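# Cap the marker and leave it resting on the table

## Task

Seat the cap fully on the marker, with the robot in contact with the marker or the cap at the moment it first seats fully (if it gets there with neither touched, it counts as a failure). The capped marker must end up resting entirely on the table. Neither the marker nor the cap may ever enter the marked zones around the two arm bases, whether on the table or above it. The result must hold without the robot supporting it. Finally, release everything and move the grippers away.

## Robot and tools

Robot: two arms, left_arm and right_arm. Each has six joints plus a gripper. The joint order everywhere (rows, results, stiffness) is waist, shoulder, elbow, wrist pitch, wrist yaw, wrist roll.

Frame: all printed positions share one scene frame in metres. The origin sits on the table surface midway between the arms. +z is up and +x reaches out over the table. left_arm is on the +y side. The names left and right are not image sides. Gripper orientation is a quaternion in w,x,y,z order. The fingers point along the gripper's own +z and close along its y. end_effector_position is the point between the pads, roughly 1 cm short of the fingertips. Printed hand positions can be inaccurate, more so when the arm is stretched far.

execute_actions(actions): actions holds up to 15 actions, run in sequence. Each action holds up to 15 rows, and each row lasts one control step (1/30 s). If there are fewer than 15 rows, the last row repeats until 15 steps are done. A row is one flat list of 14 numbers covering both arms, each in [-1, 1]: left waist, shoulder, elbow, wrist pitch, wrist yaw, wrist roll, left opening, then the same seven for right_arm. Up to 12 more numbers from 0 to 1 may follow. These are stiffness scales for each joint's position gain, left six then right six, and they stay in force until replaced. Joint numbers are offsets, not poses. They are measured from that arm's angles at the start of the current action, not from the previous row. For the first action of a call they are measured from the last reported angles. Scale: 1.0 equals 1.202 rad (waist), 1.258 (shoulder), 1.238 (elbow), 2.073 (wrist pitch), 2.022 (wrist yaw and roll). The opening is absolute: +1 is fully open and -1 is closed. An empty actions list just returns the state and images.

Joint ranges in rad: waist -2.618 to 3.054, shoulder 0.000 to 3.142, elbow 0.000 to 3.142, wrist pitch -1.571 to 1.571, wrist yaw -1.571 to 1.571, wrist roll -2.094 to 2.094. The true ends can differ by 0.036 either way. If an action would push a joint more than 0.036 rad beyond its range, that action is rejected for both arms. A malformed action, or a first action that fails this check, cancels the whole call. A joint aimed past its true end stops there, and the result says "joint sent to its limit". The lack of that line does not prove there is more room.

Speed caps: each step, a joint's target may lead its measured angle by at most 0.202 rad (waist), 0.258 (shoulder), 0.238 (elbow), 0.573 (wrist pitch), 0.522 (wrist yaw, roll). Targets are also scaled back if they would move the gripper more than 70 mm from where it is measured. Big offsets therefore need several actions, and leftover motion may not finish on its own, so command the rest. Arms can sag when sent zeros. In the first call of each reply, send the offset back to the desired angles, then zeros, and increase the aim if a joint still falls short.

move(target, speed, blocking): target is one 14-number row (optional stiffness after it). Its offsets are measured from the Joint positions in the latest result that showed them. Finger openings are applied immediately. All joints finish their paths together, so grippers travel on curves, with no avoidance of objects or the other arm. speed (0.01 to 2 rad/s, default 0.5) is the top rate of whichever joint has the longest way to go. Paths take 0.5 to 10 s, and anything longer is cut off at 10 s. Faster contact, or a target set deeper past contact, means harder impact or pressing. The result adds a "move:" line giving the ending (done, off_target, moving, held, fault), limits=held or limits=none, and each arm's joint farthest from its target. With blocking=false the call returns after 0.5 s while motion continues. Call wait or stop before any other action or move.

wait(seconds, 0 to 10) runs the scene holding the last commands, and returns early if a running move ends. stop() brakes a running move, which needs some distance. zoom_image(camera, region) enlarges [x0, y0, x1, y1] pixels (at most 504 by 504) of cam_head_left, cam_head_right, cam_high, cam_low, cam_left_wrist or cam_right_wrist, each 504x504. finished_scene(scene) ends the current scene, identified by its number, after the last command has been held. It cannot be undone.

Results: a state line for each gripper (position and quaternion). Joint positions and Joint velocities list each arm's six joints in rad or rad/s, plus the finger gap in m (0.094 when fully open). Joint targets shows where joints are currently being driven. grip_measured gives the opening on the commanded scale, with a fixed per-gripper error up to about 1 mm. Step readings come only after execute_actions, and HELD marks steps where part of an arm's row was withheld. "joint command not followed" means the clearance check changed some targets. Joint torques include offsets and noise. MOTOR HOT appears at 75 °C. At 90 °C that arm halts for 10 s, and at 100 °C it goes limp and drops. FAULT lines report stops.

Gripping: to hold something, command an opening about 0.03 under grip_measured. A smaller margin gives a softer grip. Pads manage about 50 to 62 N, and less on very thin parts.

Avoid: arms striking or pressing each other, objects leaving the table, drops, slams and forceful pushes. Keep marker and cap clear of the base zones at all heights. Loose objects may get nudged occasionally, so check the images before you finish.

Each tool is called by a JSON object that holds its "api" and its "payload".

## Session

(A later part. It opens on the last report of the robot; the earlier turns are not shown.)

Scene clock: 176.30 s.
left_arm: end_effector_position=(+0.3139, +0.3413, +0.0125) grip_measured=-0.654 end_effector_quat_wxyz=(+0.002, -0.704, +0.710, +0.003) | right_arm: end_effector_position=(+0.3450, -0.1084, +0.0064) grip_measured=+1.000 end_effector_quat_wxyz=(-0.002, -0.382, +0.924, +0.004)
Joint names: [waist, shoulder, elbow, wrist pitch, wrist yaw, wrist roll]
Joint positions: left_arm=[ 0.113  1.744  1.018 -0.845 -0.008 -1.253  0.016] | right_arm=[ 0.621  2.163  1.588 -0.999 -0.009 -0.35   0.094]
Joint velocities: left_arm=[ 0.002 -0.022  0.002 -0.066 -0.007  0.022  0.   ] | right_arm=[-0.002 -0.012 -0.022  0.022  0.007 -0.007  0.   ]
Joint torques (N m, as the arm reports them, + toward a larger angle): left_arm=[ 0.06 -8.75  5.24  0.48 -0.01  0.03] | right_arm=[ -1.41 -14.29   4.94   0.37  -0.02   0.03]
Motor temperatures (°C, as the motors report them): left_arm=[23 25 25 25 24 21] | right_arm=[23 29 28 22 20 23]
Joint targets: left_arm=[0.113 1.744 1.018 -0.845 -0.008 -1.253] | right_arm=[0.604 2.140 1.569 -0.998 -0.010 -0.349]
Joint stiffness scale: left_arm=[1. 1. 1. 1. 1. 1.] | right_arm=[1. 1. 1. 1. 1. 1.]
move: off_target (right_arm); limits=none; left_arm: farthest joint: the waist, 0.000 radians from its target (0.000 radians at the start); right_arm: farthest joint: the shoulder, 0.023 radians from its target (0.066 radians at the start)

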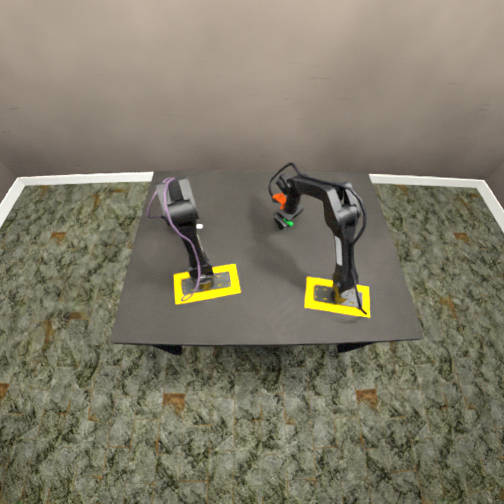

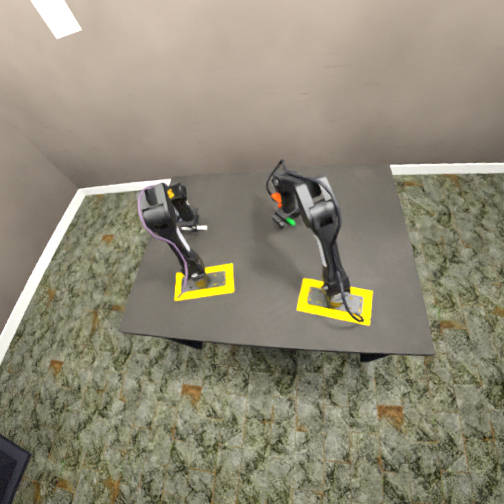

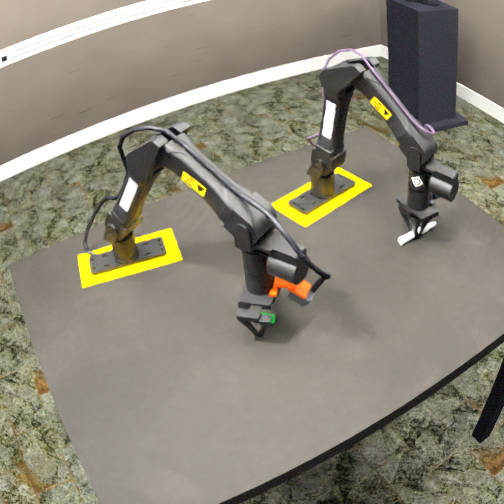

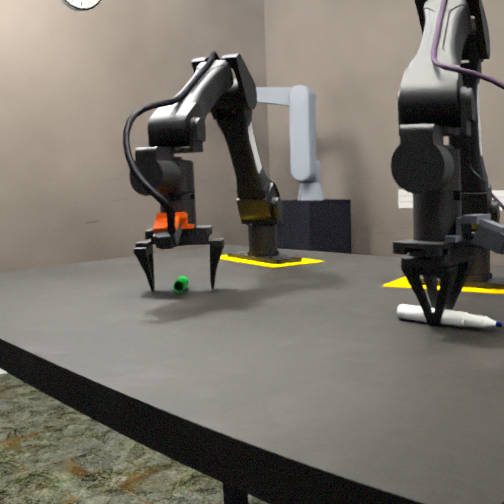

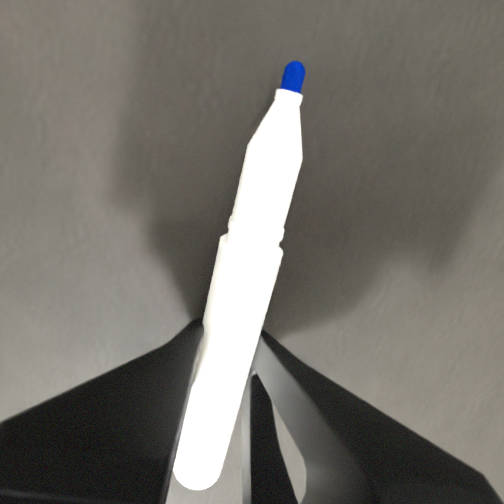

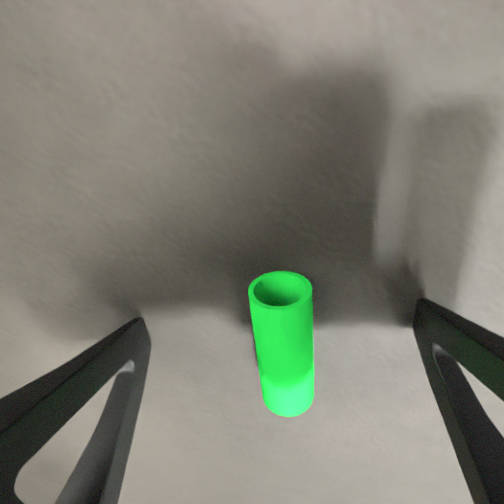

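{"api": "move", "payload": {"target": [0,0,0,0,0,0,-0.72,-0.025,-0.072,-0.085,0.015,0,0,1], "speed": 0.2}}

{"api": "move", "payload": {"target": [0,0,0,0,0,0,-0.72,0,-0.01,0,0,0,0,-0.7], "speed": 0.2}}

Scene clock: 187.63 s.
left_arm: end_effector_position=(+0.3139, +0.3413, +0.0125) grip_measured=-0.654 end_effector_quat_wxyz=(+0.002, -0.704, +0.710, +0.003) | right_arm: end_effector_position=(+0.3310, -0.1236, +0.0070) grip_measured=+1.000 end_effector_quat_wxyz=(-0.007, -0.373, +0.928, +0.003)
Joint names: [waist, shoulder, elbow, wrist pitch, wrist yaw, wrist roll]
Joint positions: left_arm=[ 0.113  1.744  1.018 -0.845 -0.008 -1.253  0.016] | right_arm=[ 0.601  2.103  1.494 -0.976 -0.007 -0.35   0.094]
Joint velocities: left_arm=[-0.012 -0.017  0.007  0.007 -0.007 -0.022  0.001] | right_arm=[-0.007 -0.012  0.017 -0.037 -0.022 -0.022  0.   ]
Joint torques (N m, as the arm reports them, + toward a larger angle): left_arm=[ 0.08 -8.76  5.18  0.47 -0.02  0.03] | right_arm=[ -0.91 -14.46   5.46   0.42  -0.03   0.02]
Motor temperatures (°C, as the motors report them): left_arm=[23 26 25 24 24 21] | right_arm=[23 30 27 22 20 23]
Joint targets: left_arm=[0.113 1.744 1.018 -0.845 -0.008 -1.253] | right_arm=[0.591 2.072 1.483 -0.968 -0.008 -0.350]
Joint stiffness scale: left_arm=[1. 1. 1. 1. 1. 1.] | right_arm=[1. 1. 1. 1. 1. 1.]
move: off_target (right_arm); limits=none; left_arm: farthest joint: the waist, 0.000 radians from its target (0.000 radians at the start); right_arm: farthest joint: the shoulder, 0.030 radians from its target (0.090 radians at the start)

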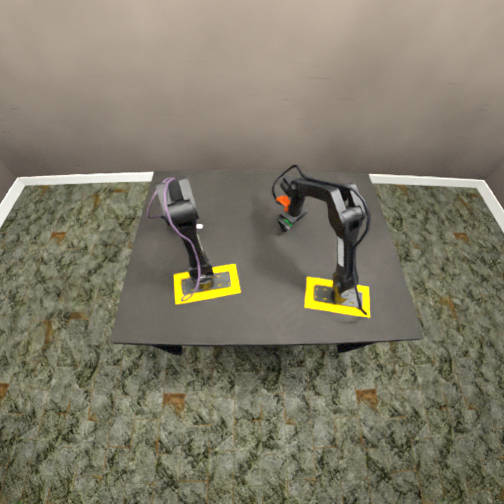

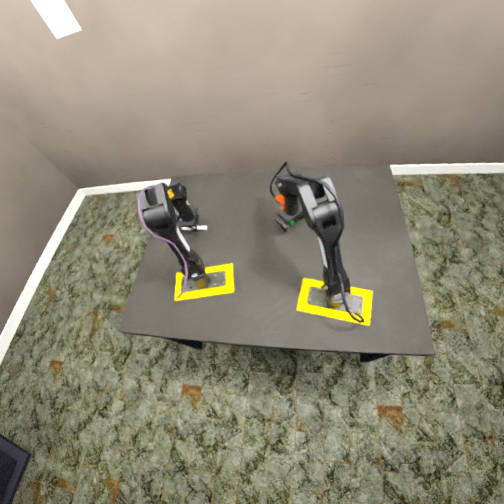

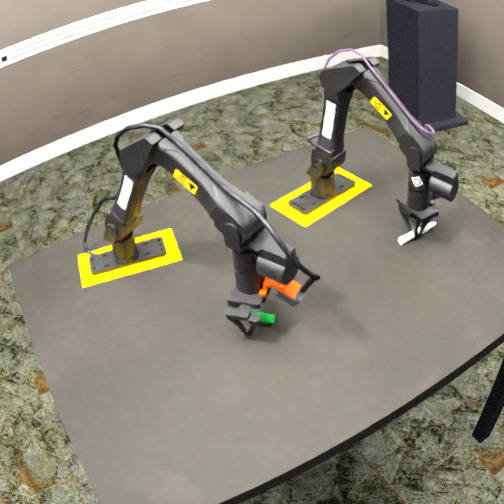

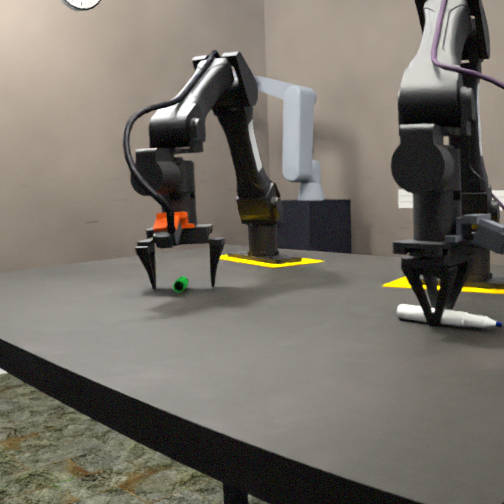

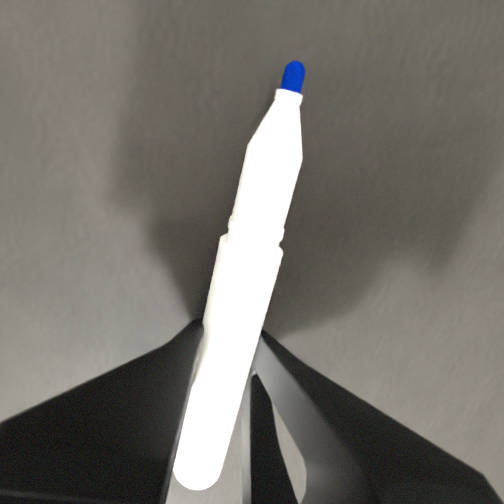

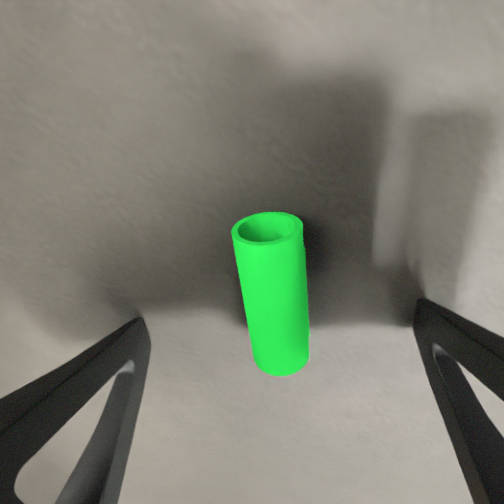

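Scene clock: 188.33 s.
left_arm: end_effector_position=(+0.3139, +0.3413, +0.0125) grip_measured=-0.654 end_effector_quat_wxyz=(+0.002, -0.704, +0.710, +0.003) | right_arm: end_effector_position=(+0.3310, -0.1236, +0.0070) grip_measured=-0.625 end_effector_quat_wxyz=(-0.007, -0.373, +0.928, +0.003)
Joint names: [waist, shoulder, elbow, wrist pitch, wrist yaw, wrist roll]
Joint positions: left_arm=[ 0.113  1.744  1.018 -0.845 -0.008 -1.253  0.016] | right_arm=[ 0.601  2.103  1.494 -0.976 -0.007 -0.35   0.018]
Joint velocities: left_arm=[-0.007  0.012 -0.007  0.066 -0.081  0.051 -0.001] | right_arm=[ 0.002  0.002 -0.012 -0.022 -0.11  -0.007 -0.001]
Joint torques (N m, as the arm reports them, + toward a larger angle): left_arm=[ 0.04 -8.8   5.16  0.49  0.    0.04] | right_arm=[ -0.01 -12.68   6.26   0.34   0.     0.02]
Motor temperatures (°C, as the motors report them): left_arm=[23 26 25 24 24 21] | right_arm=[23 30 27 22 20 23]
Joint targets: left_arm=[0.113 1.744 1.018 -0.845 -0.008 -1.253] | right_arm=[0.601 2.090 1.494 -0.976 -0.007 -0.350]
Joint stiffness scale: left_arm=[1. 1. 1. 1. 1. 1.] | right_arm=[1. 1. 1. 1. 1. 1.]
move: done; limits=none; left_arm: farthest joint: the waist, 0.000 radians from its target (0.000 radians at the start); right_arm: farthest joint: the shoulder, 0.012 radians from its target (0.012 radians at the start)

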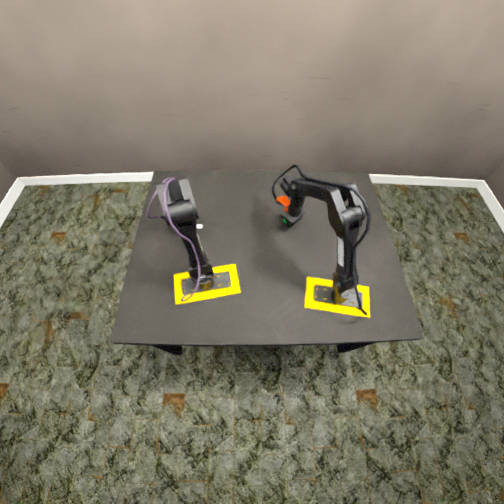

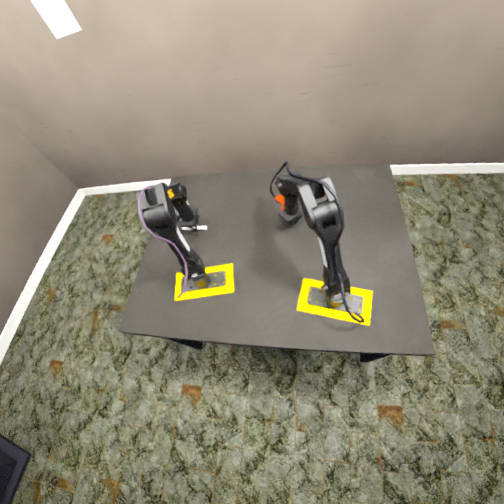

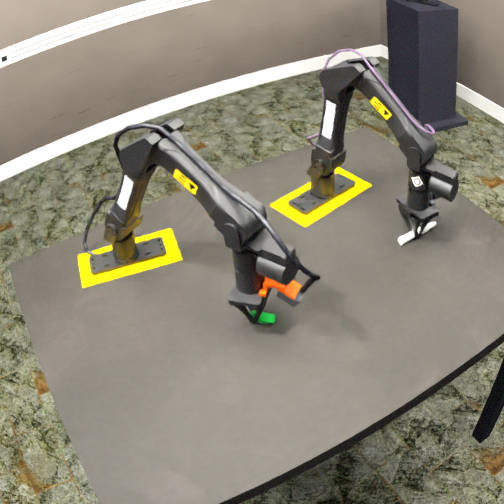

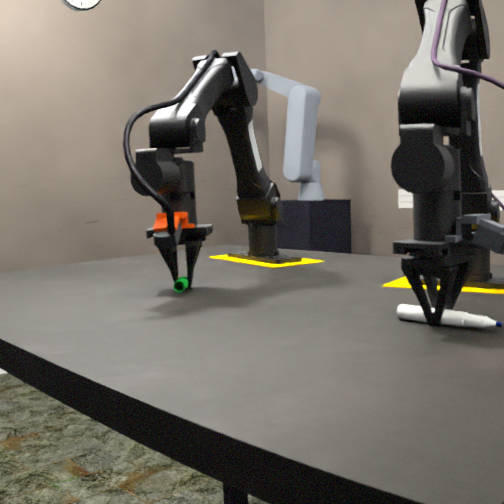

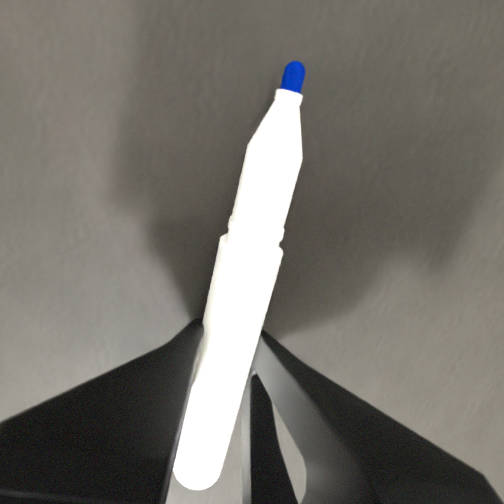

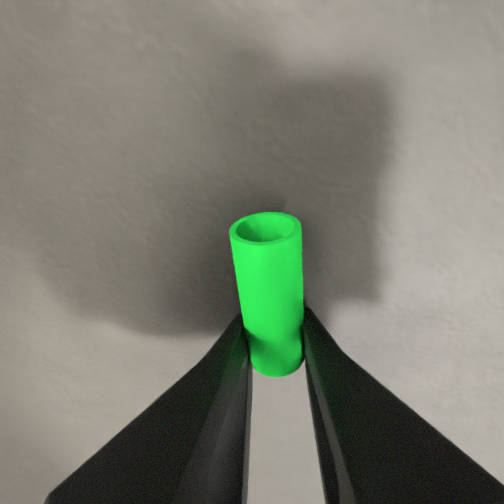

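{"api": "move", "payload": {"target": [0,-0.05,0.08,-0.07,0,0,-0.72,0,-0.02,0.11,-0.06,0,0,-0.69], "speed": 0.4}}

{"api": "move", "payload": {"target": [-0.626,0,0,0,0,0.6,-0.72,0.168,0,0.02,0,0,-0.3,-0.69], "speed": 0.8}}

{"api": "move", "payload": {"target": [0,0,0,0,0,0.575,-0.72,0,0,0,0,0,0,-0.69], "speed": 0.8}}

Scene clock: 221.23 s.
left_arm: end_effector_position=(+0.3162, +0.3420, +0.0447) grip_measured=-0.654 end_effector_quat_wxyz=(+0.006, -0.704, +0.710, +0.001) | right_arm: end_effector_position=(+0.3369, -0.1210, +0.0330) grip_measured=-0.625 end_effector_quat_wxyz=(-0.011, -0.373, +0.928, +0.003)
Joint names: [waist, shoulder, elbow, wrist pitch, wrist yaw, wrist roll]
Joint positions: left_arm=[ 0.113  1.691  1.096 -0.965 -0.008 -1.253  0.016] | right_arm=[ 0.601  2.103  1.603 -1.093 -0.007 -0.35   0.018]
Joint velocities: left_arm=[ 0.007  0.012 -0.002 -0.051 -0.037  0.037 -0.001] | right_arm=[-0.007  0.017 -0.017  0.066  0.037  0.007  0.   ]
Joint torques (N m, as the arm reports them, + toward a larger angle): left_arm=[ 0.02 -9.62  6.99  0.29  0.    0.02] | right_arm=[  0.   -14.09   8.46   0.27  -0.01   0.02]
Motor temperatures (°C, as the motors report them): left_arm=[23 26 25 24 24 21] | right_arm=[23 30 27 22 20 23]
Joint targets: left_arm=[0.113 1.681 1.117 -0.990 -0.008 -1.253] | right_arm=[0.601 2.077 1.630 -1.101 -0.007 -0.350]
Joint stiffness scale: left_arm=[1. 1. 1. 1. 1. 1.] | right_arm=[1. 1. 1. 1. 1. 1.]
move: off_target (left_arm, right_arm); limits=none; left_arm: farthest joint: the wrist pitch, 0.025 radians from its target (0.145 radians at the start); right_arm: farthest joint: the elbow, 0.028 radians from its target (0.136 radians at the start)

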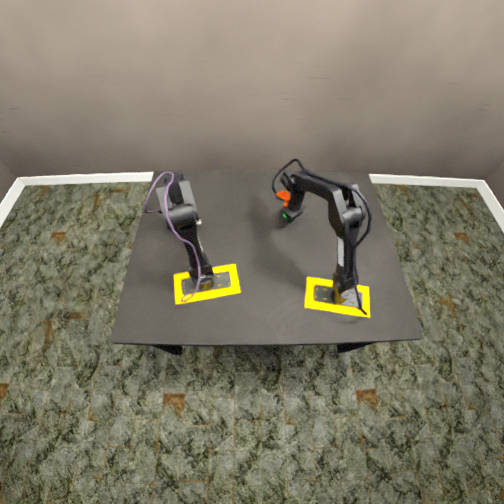

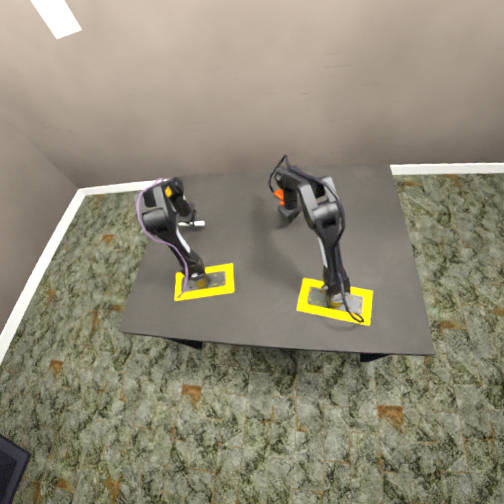

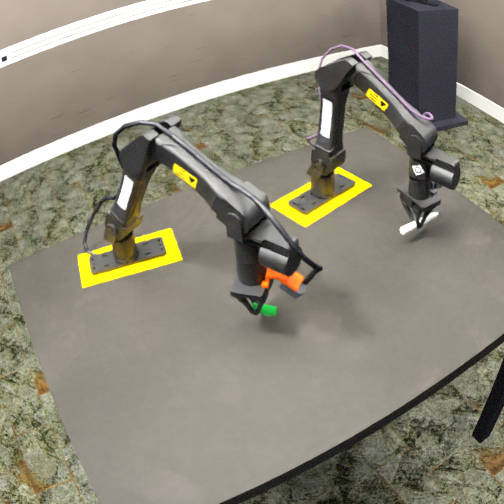

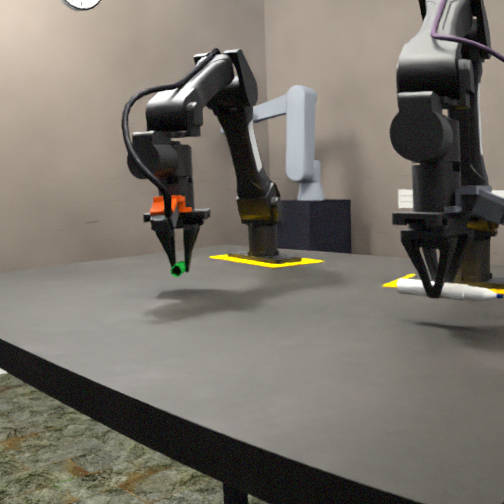

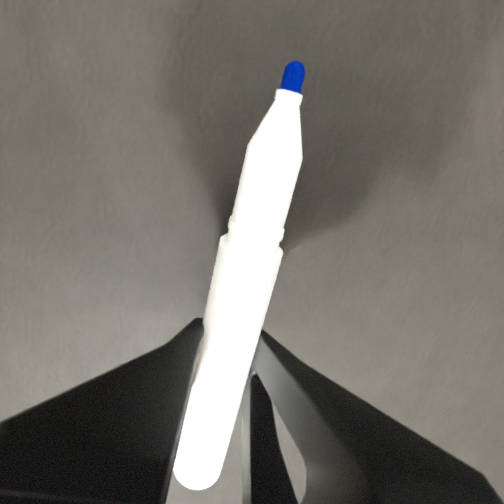

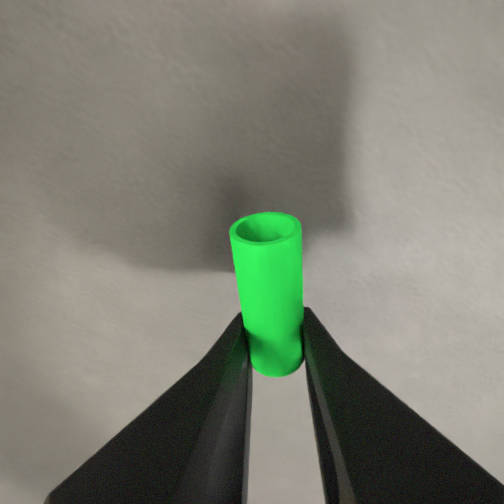

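Scene clock: 223.63 s.
left_arm: end_effector_position=(+0.3039, +0.1298, +0.0447) grip_measured=-0.654 end_effector_quat_wxyz=(+0.006, +0.196, +0.981, +0.002) | right_arm: end_effector_position=(+0.2994, -0.0550, +0.0330) grip_measured=-0.625 end_effector_quat_wxyz=(+0.010, +0.701, -0.713, -0.005)
Joint names: [waist, shoulder, elbow, wrist pitch, wrist yaw, wrist roll]
Joint positions: left_arm=[-0.635  1.691  1.096 -0.965 -0.008 -0.046  0.016] | right_arm=[ 0.795  2.103  1.603 -1.093 -0.007 -0.945  0.018]
Joint velocities: left_arm=[-0.012  0.002 -0.012  0.022 -0.022  0.007 -0.   ] | right_arm=[ 0.002 -0.012 -0.002 -0.007  0.037 -0.022  0.   ]
Joint torques (N m, as the arm reports them, + toward a larger angle): left_arm=[-0.3  -8.51  5.47  0.51  0.01  0.07] | right_arm=[  0.73 -11.58   8.22   0.32  -0.01  -0.09]
Motor temperatures (°C, as the motors report them): left_arm=[23 26 25 24 24 21] | right_arm=[23 30 27 22 20 23]
Joint targets: left_arm=[-0.639 1.691 1.096 -0.965 -0.008 -0.040] | right_arm=[0.804 2.103 1.627 -1.093 -0.007 -0.957]
Joint stiffness scale: left_arm=[1. 1. 1. 1. 1. 1.] | right_arm=[1. 1. 1. 1. 1. 1.]
move: off_target (right_arm); limits=none; left_arm: farthest joint: the wrist roll, 0.006 radians from its target (1.213 radians at the start); right_arm: farthest joint: the elbow, 0.025 radians from its target (0.025 radians at the start)

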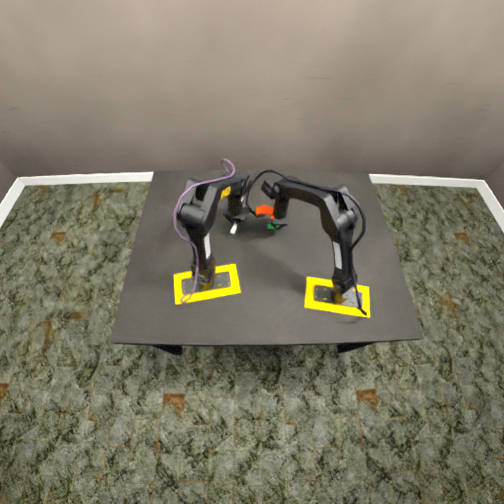

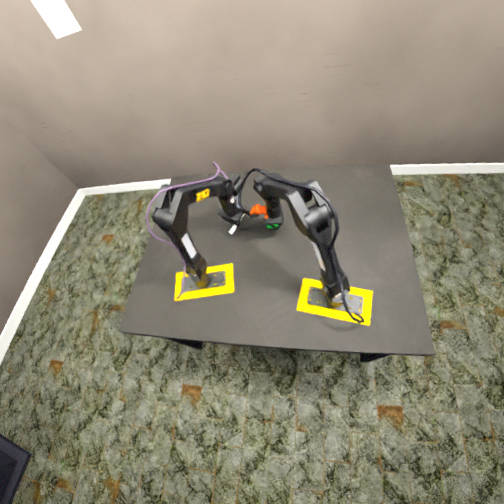

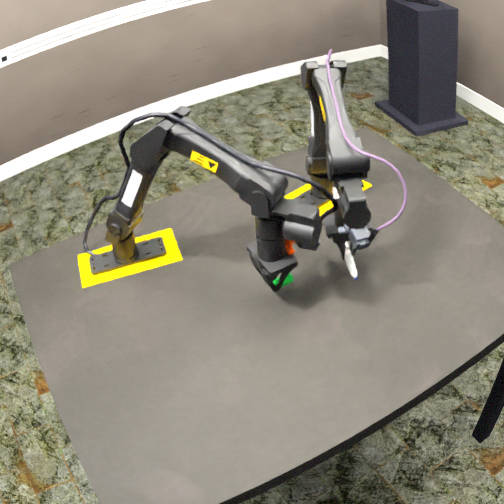

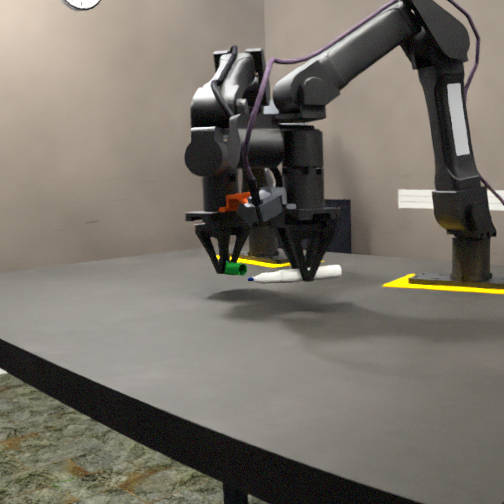

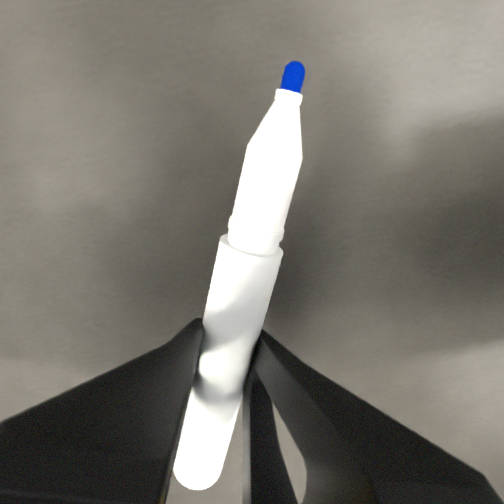

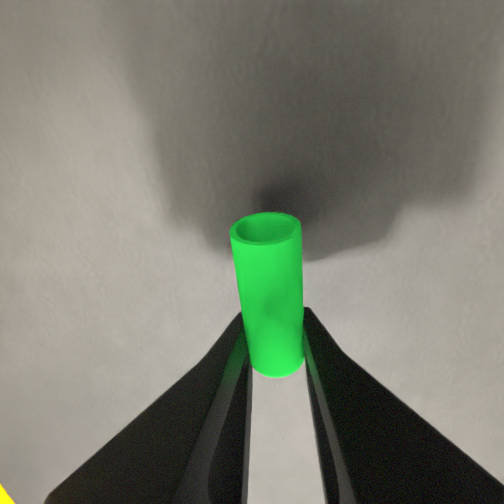

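Scene clock: 226.00 s.
left_arm: end_effector_position=(+0.3077, +0.1290, +0.0448) grip_measured=-0.654 end_effector_quat_wxyz=(+0.010, +0.698, +0.716, +0.010) | right_arm: end_effector_position=(+0.2960, -0.0590, +0.0332) grip_measured=-0.625 end_effector_quat_wxyz=(+0.021, +0.704, -0.710, -0.003)
Joint names: [waist, shoulder, elbow, wrist pitch, wrist yaw, wrist roll]
Joint positions: left_arm=[-0.635  1.691  1.096 -0.95  -0.013  1.105  0.016] | right_arm=[ 0.795  2.103  1.603 -1.113  0.001 -0.953  0.018]
Joint velocities: left_arm=[ 0.007  0.012  0.002 -0.066  0.007 -0.022  0.   ] | right_arm=[ 0.007 -0.002  0.007 -0.095  0.037 -0.022  0.001]
Joint torques (N m, as the arm reports them, + toward a larger angle): left_arm=[ 0.06 -8.59  5.55  0.39  0.04  0.15] | right_arm=[  0.01 -11.56   6.39   0.49  -0.07   0.09]
Motor temperatures (°C, as the motors report them): left_arm=[23 26 25 24 24 21] | right_arm=[23 30 27 22 20 23]
Joint targets: left_arm=[-0.635 1.691 1.096 -0.966 -0.008 1.117] | right_arm=[0.795 2.103 1.603 -1.093 -0.007 -0.945]
Joint stiffness scale: left_arm=[1. 1. 1. 1. 1. 1.] | right_arm=[1. 1. 1. 1. 1. 1.]
move: done; limits=none; left_arm: farthest joint: the wrist pitch, 0.015 radians from its target (0.000 radians at the start); right_arm: farthest joint: the wrist pitch, 0.020 radians from its target (0.000 radians at the start)

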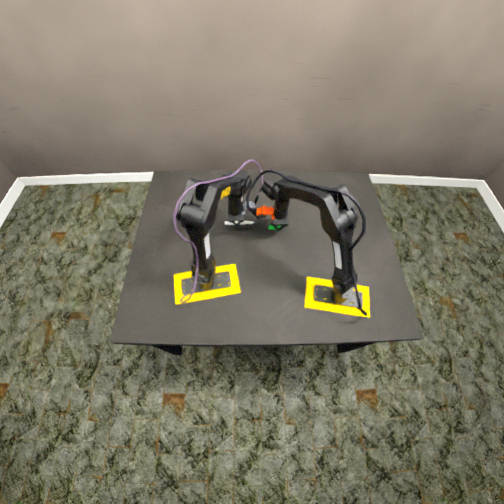

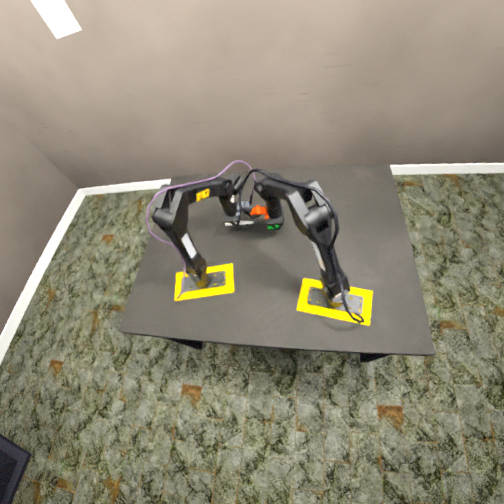

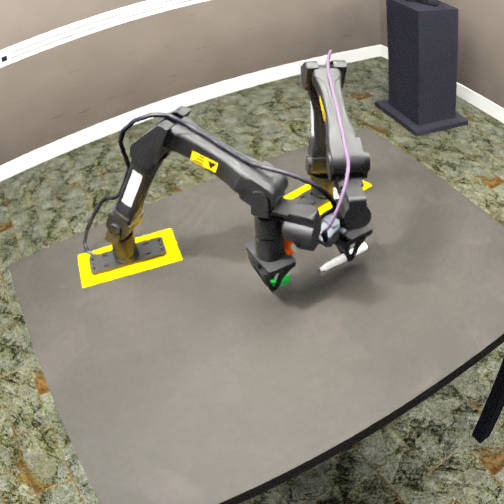

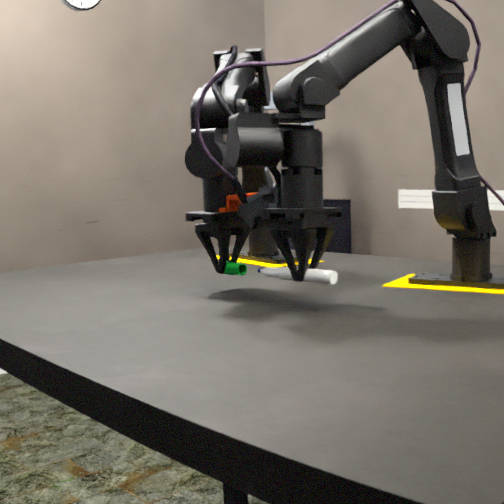

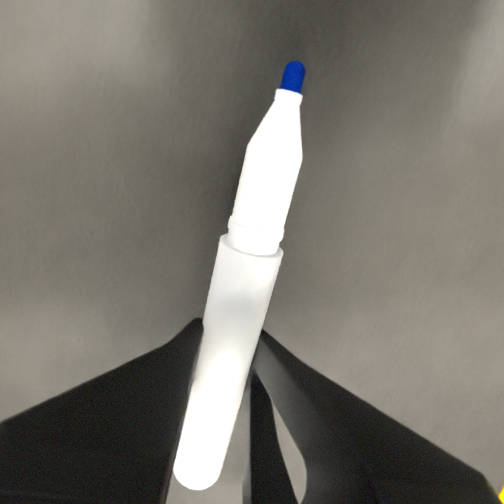

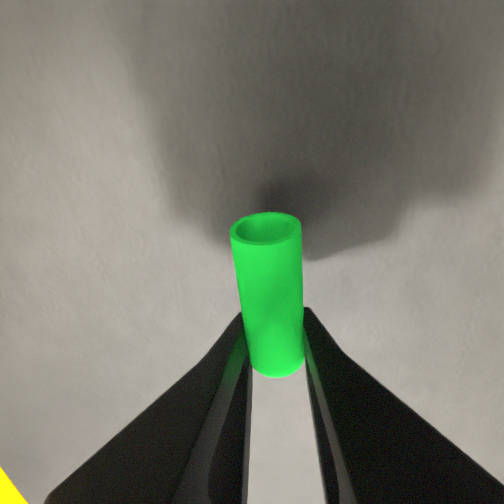

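{"api": "move", "payload": {"target": [0.083,0,0,0,0,0.06,-0.72,-0.067,0,0.02,0,0,-0.042,-0.69], "speed": 0.4}}

{"api": "move", "payload": {"target": [0,0.04,-0.07,0.05,0,0,-0.72,0,0,-0.085,0.062,0,0,-0.69], "speed": 0.25}}

Scene clock: 261.70 s.
left_arm: end_effector_position=(+0.3180, +0.1546, +0.0448) grip_measured=-0.654 end_effector_quat_wxyz=(+0.009, +0.705, +0.709, +0.011) | right_arm: end_effector_position=(+0.3122, -0.0842, +0.0332) grip_measured=-0.625 end_effector_quat_wxyz=(+0.021, +0.703, -0.711, -0.003)
Joint names: [waist, shoulder, elbow, wrist pitch, wrist yaw, wrist roll]
Joint positions: left_arm=[-0.542  1.691  1.096 -0.95  -0.013  1.22   0.016] | right_arm=[ 0.719  2.103  1.603 -1.113  0.004 -1.027  0.018]
Joint velocities: left_arm=[ 0.002 -0.002 -0.007 -0.022  0.051 -0.022 -0.001] | right_arm=[-0.017  0.017  0.002  0.022 -0.037 -0.022 -0.   ]
Joint torques (N m, as the arm reports them, + toward a larger angle): left_arm=[ 0.61 -8.59  5.55  0.52  0.01  0.07] | right_arm=[ -0.47 -11.53   8.2    0.3   -0.02  -0.06]
Motor temperatures (°C, as the motors report them): left_arm=[23 26 25 24 24 21] | right_arm=[23 30 27 22 20 23]
Joint targets: left_arm=[-0.536 1.691 1.096 -0.950 -0.013 1.226] | right_arm=[0.715 2.103 1.627 -1.112 0.001 -1.039]
Joint stiffness scale: left_arm=[1. 1. 1. 1. 1. 1.] | right_arm=[1. 1. 1. 1. 1. 1.]
move: off_target (right_arm); limits=none; left_arm: farthest joint: the wrist roll, 0.007 radians from its target (0.122 radians at the start); right_arm: farthest joint: the elbow, 0.025 radians from its target (0.025 radians at the start)

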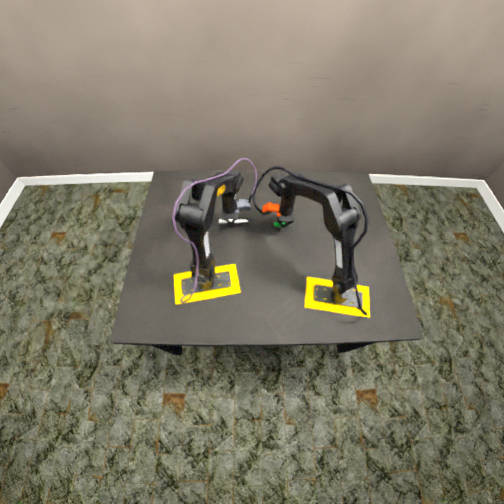

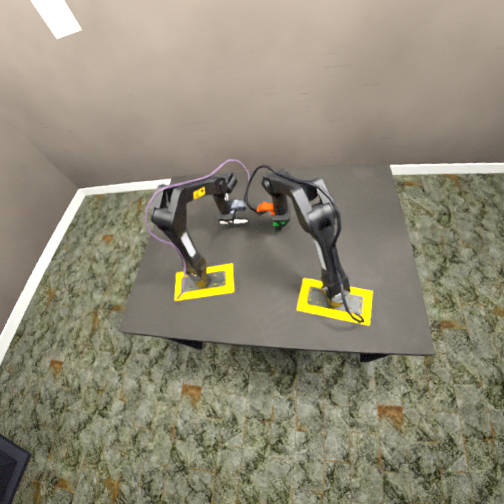

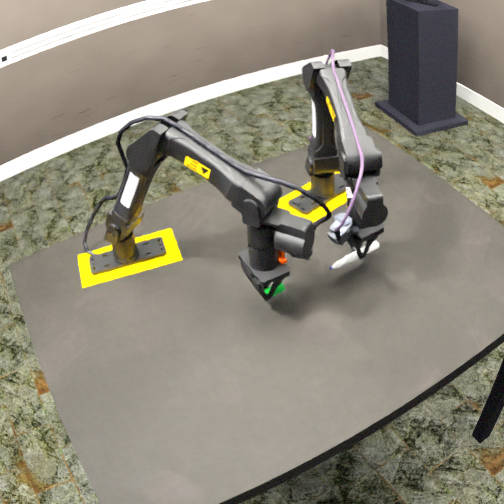

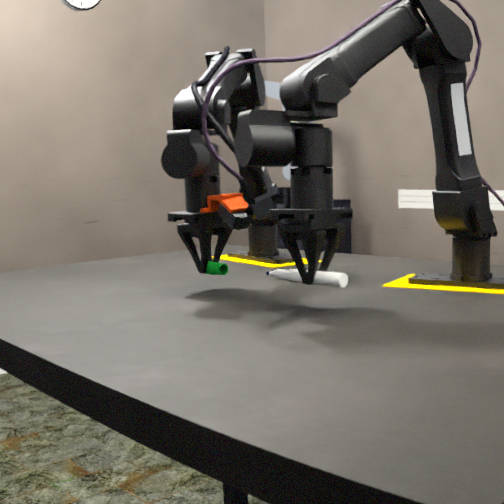

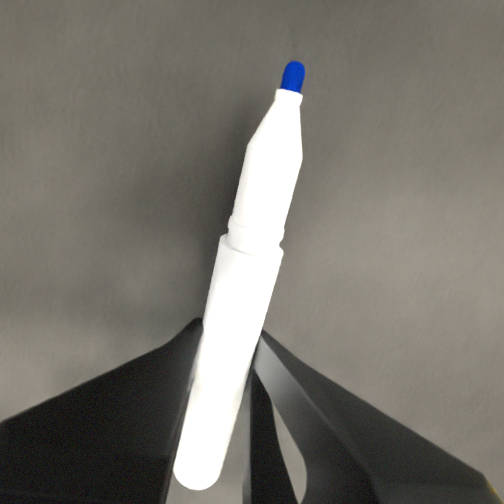

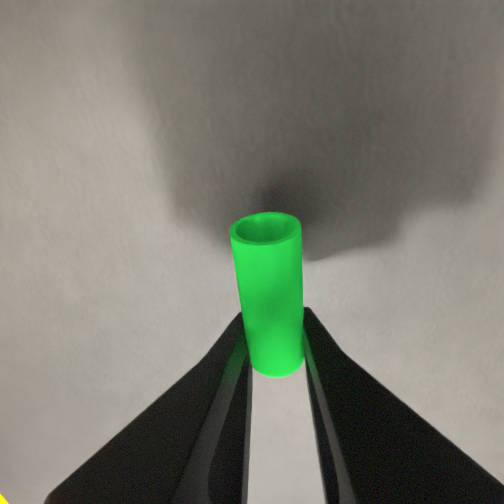

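Scene clock: 262.83 s.
left_arm: end_effector_position=(+0.3135, +0.1562, +0.0180) grip_measured=-0.654 end_effector_quat_wxyz=(+0.001, +0.705, +0.709, +0.007) | right_arm: end_effector_position=(+0.3086, -0.0863, +0.0090) grip_measured=-0.625 end_effector_quat_wxyz=(+0.014, +0.703, -0.711, -0.001)
Joint names: [waist, shoulder, elbow, wrist pitch, wrist yaw, wrist roll]
Joint positions: left_arm=[-0.542  1.732  1.028 -0.859 -0.013  1.22   0.016] | right_arm=[ 0.719  2.103  1.503 -0.999  0.004 -1.027  0.018]
Joint velocities: left_arm=[ 0.017  0.002 -0.002 -0.037 -0.037  0.022 -0.001] | right_arm=[ 0.012  0.017 -0.046 -0.022 -0.066  0.007 -0.   ]
Joint torques (N m, as the arm reports them, + toward a larger angle): left_arm=[ 0.06 -7.74  3.95  0.62  0.    0.04] | right_arm=[  0.   -11.4    5.88   0.5    0.     0.02]
Motor temperatures (°C, as the motors report them): left_arm=[23 26 25 24 24 21] | right_arm=[23 30 27 22 20 23]
Joint targets: left_arm=[-0.542 1.742 1.009 -0.846 -0.013 1.220] | right_arm=[0.719 2.103 1.497 -0.985 0.004 -1.027]
Joint stiffness scale: left_arm=[1. 1. 1. 1. 1. 1.] | right_arm=[1. 1. 1. 1. 1. 1.]
move: done; limits=none; left_arm: farthest joint: the elbow, 0.018 radians from its target (0.087 radians at the start); right_arm: farthest joint: the wrist pitch, 0.014 radians from its target (0.129 radians at the start)

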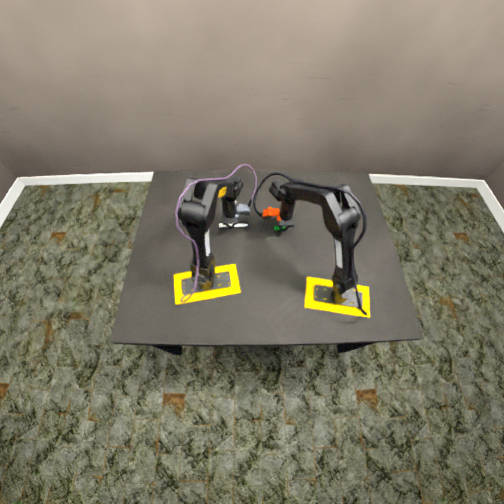

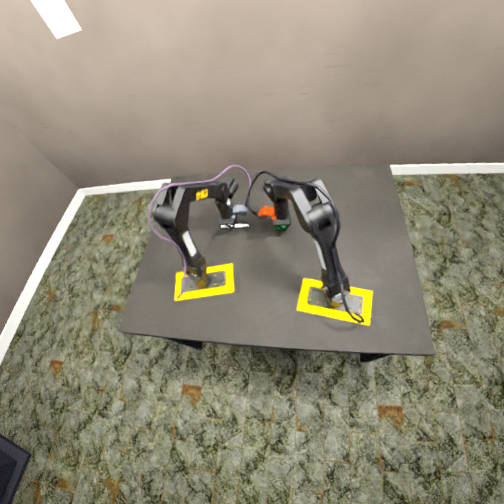

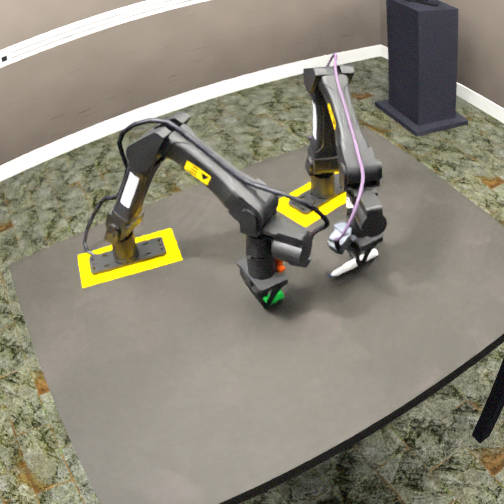

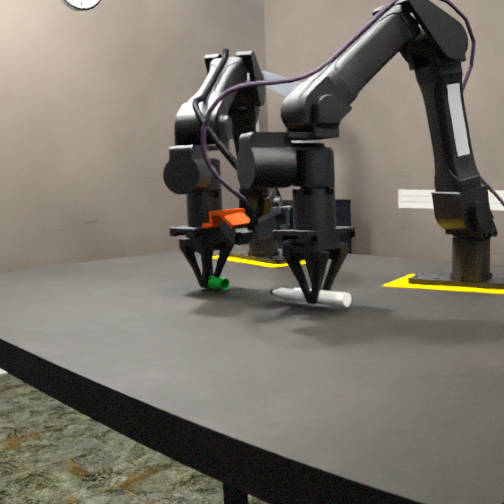

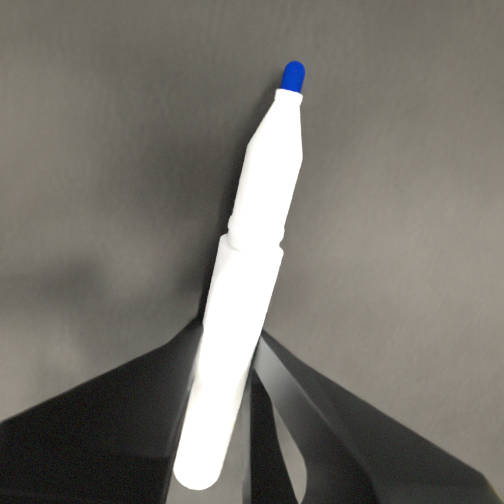

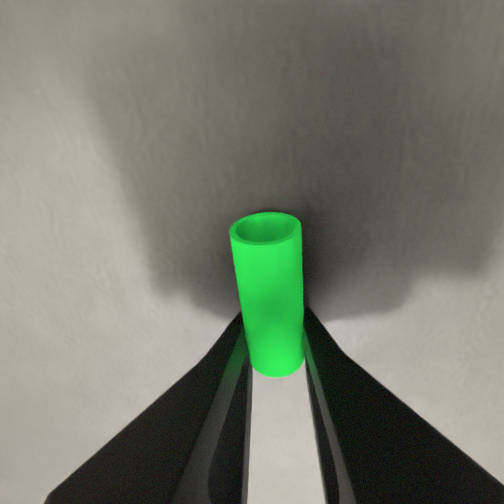

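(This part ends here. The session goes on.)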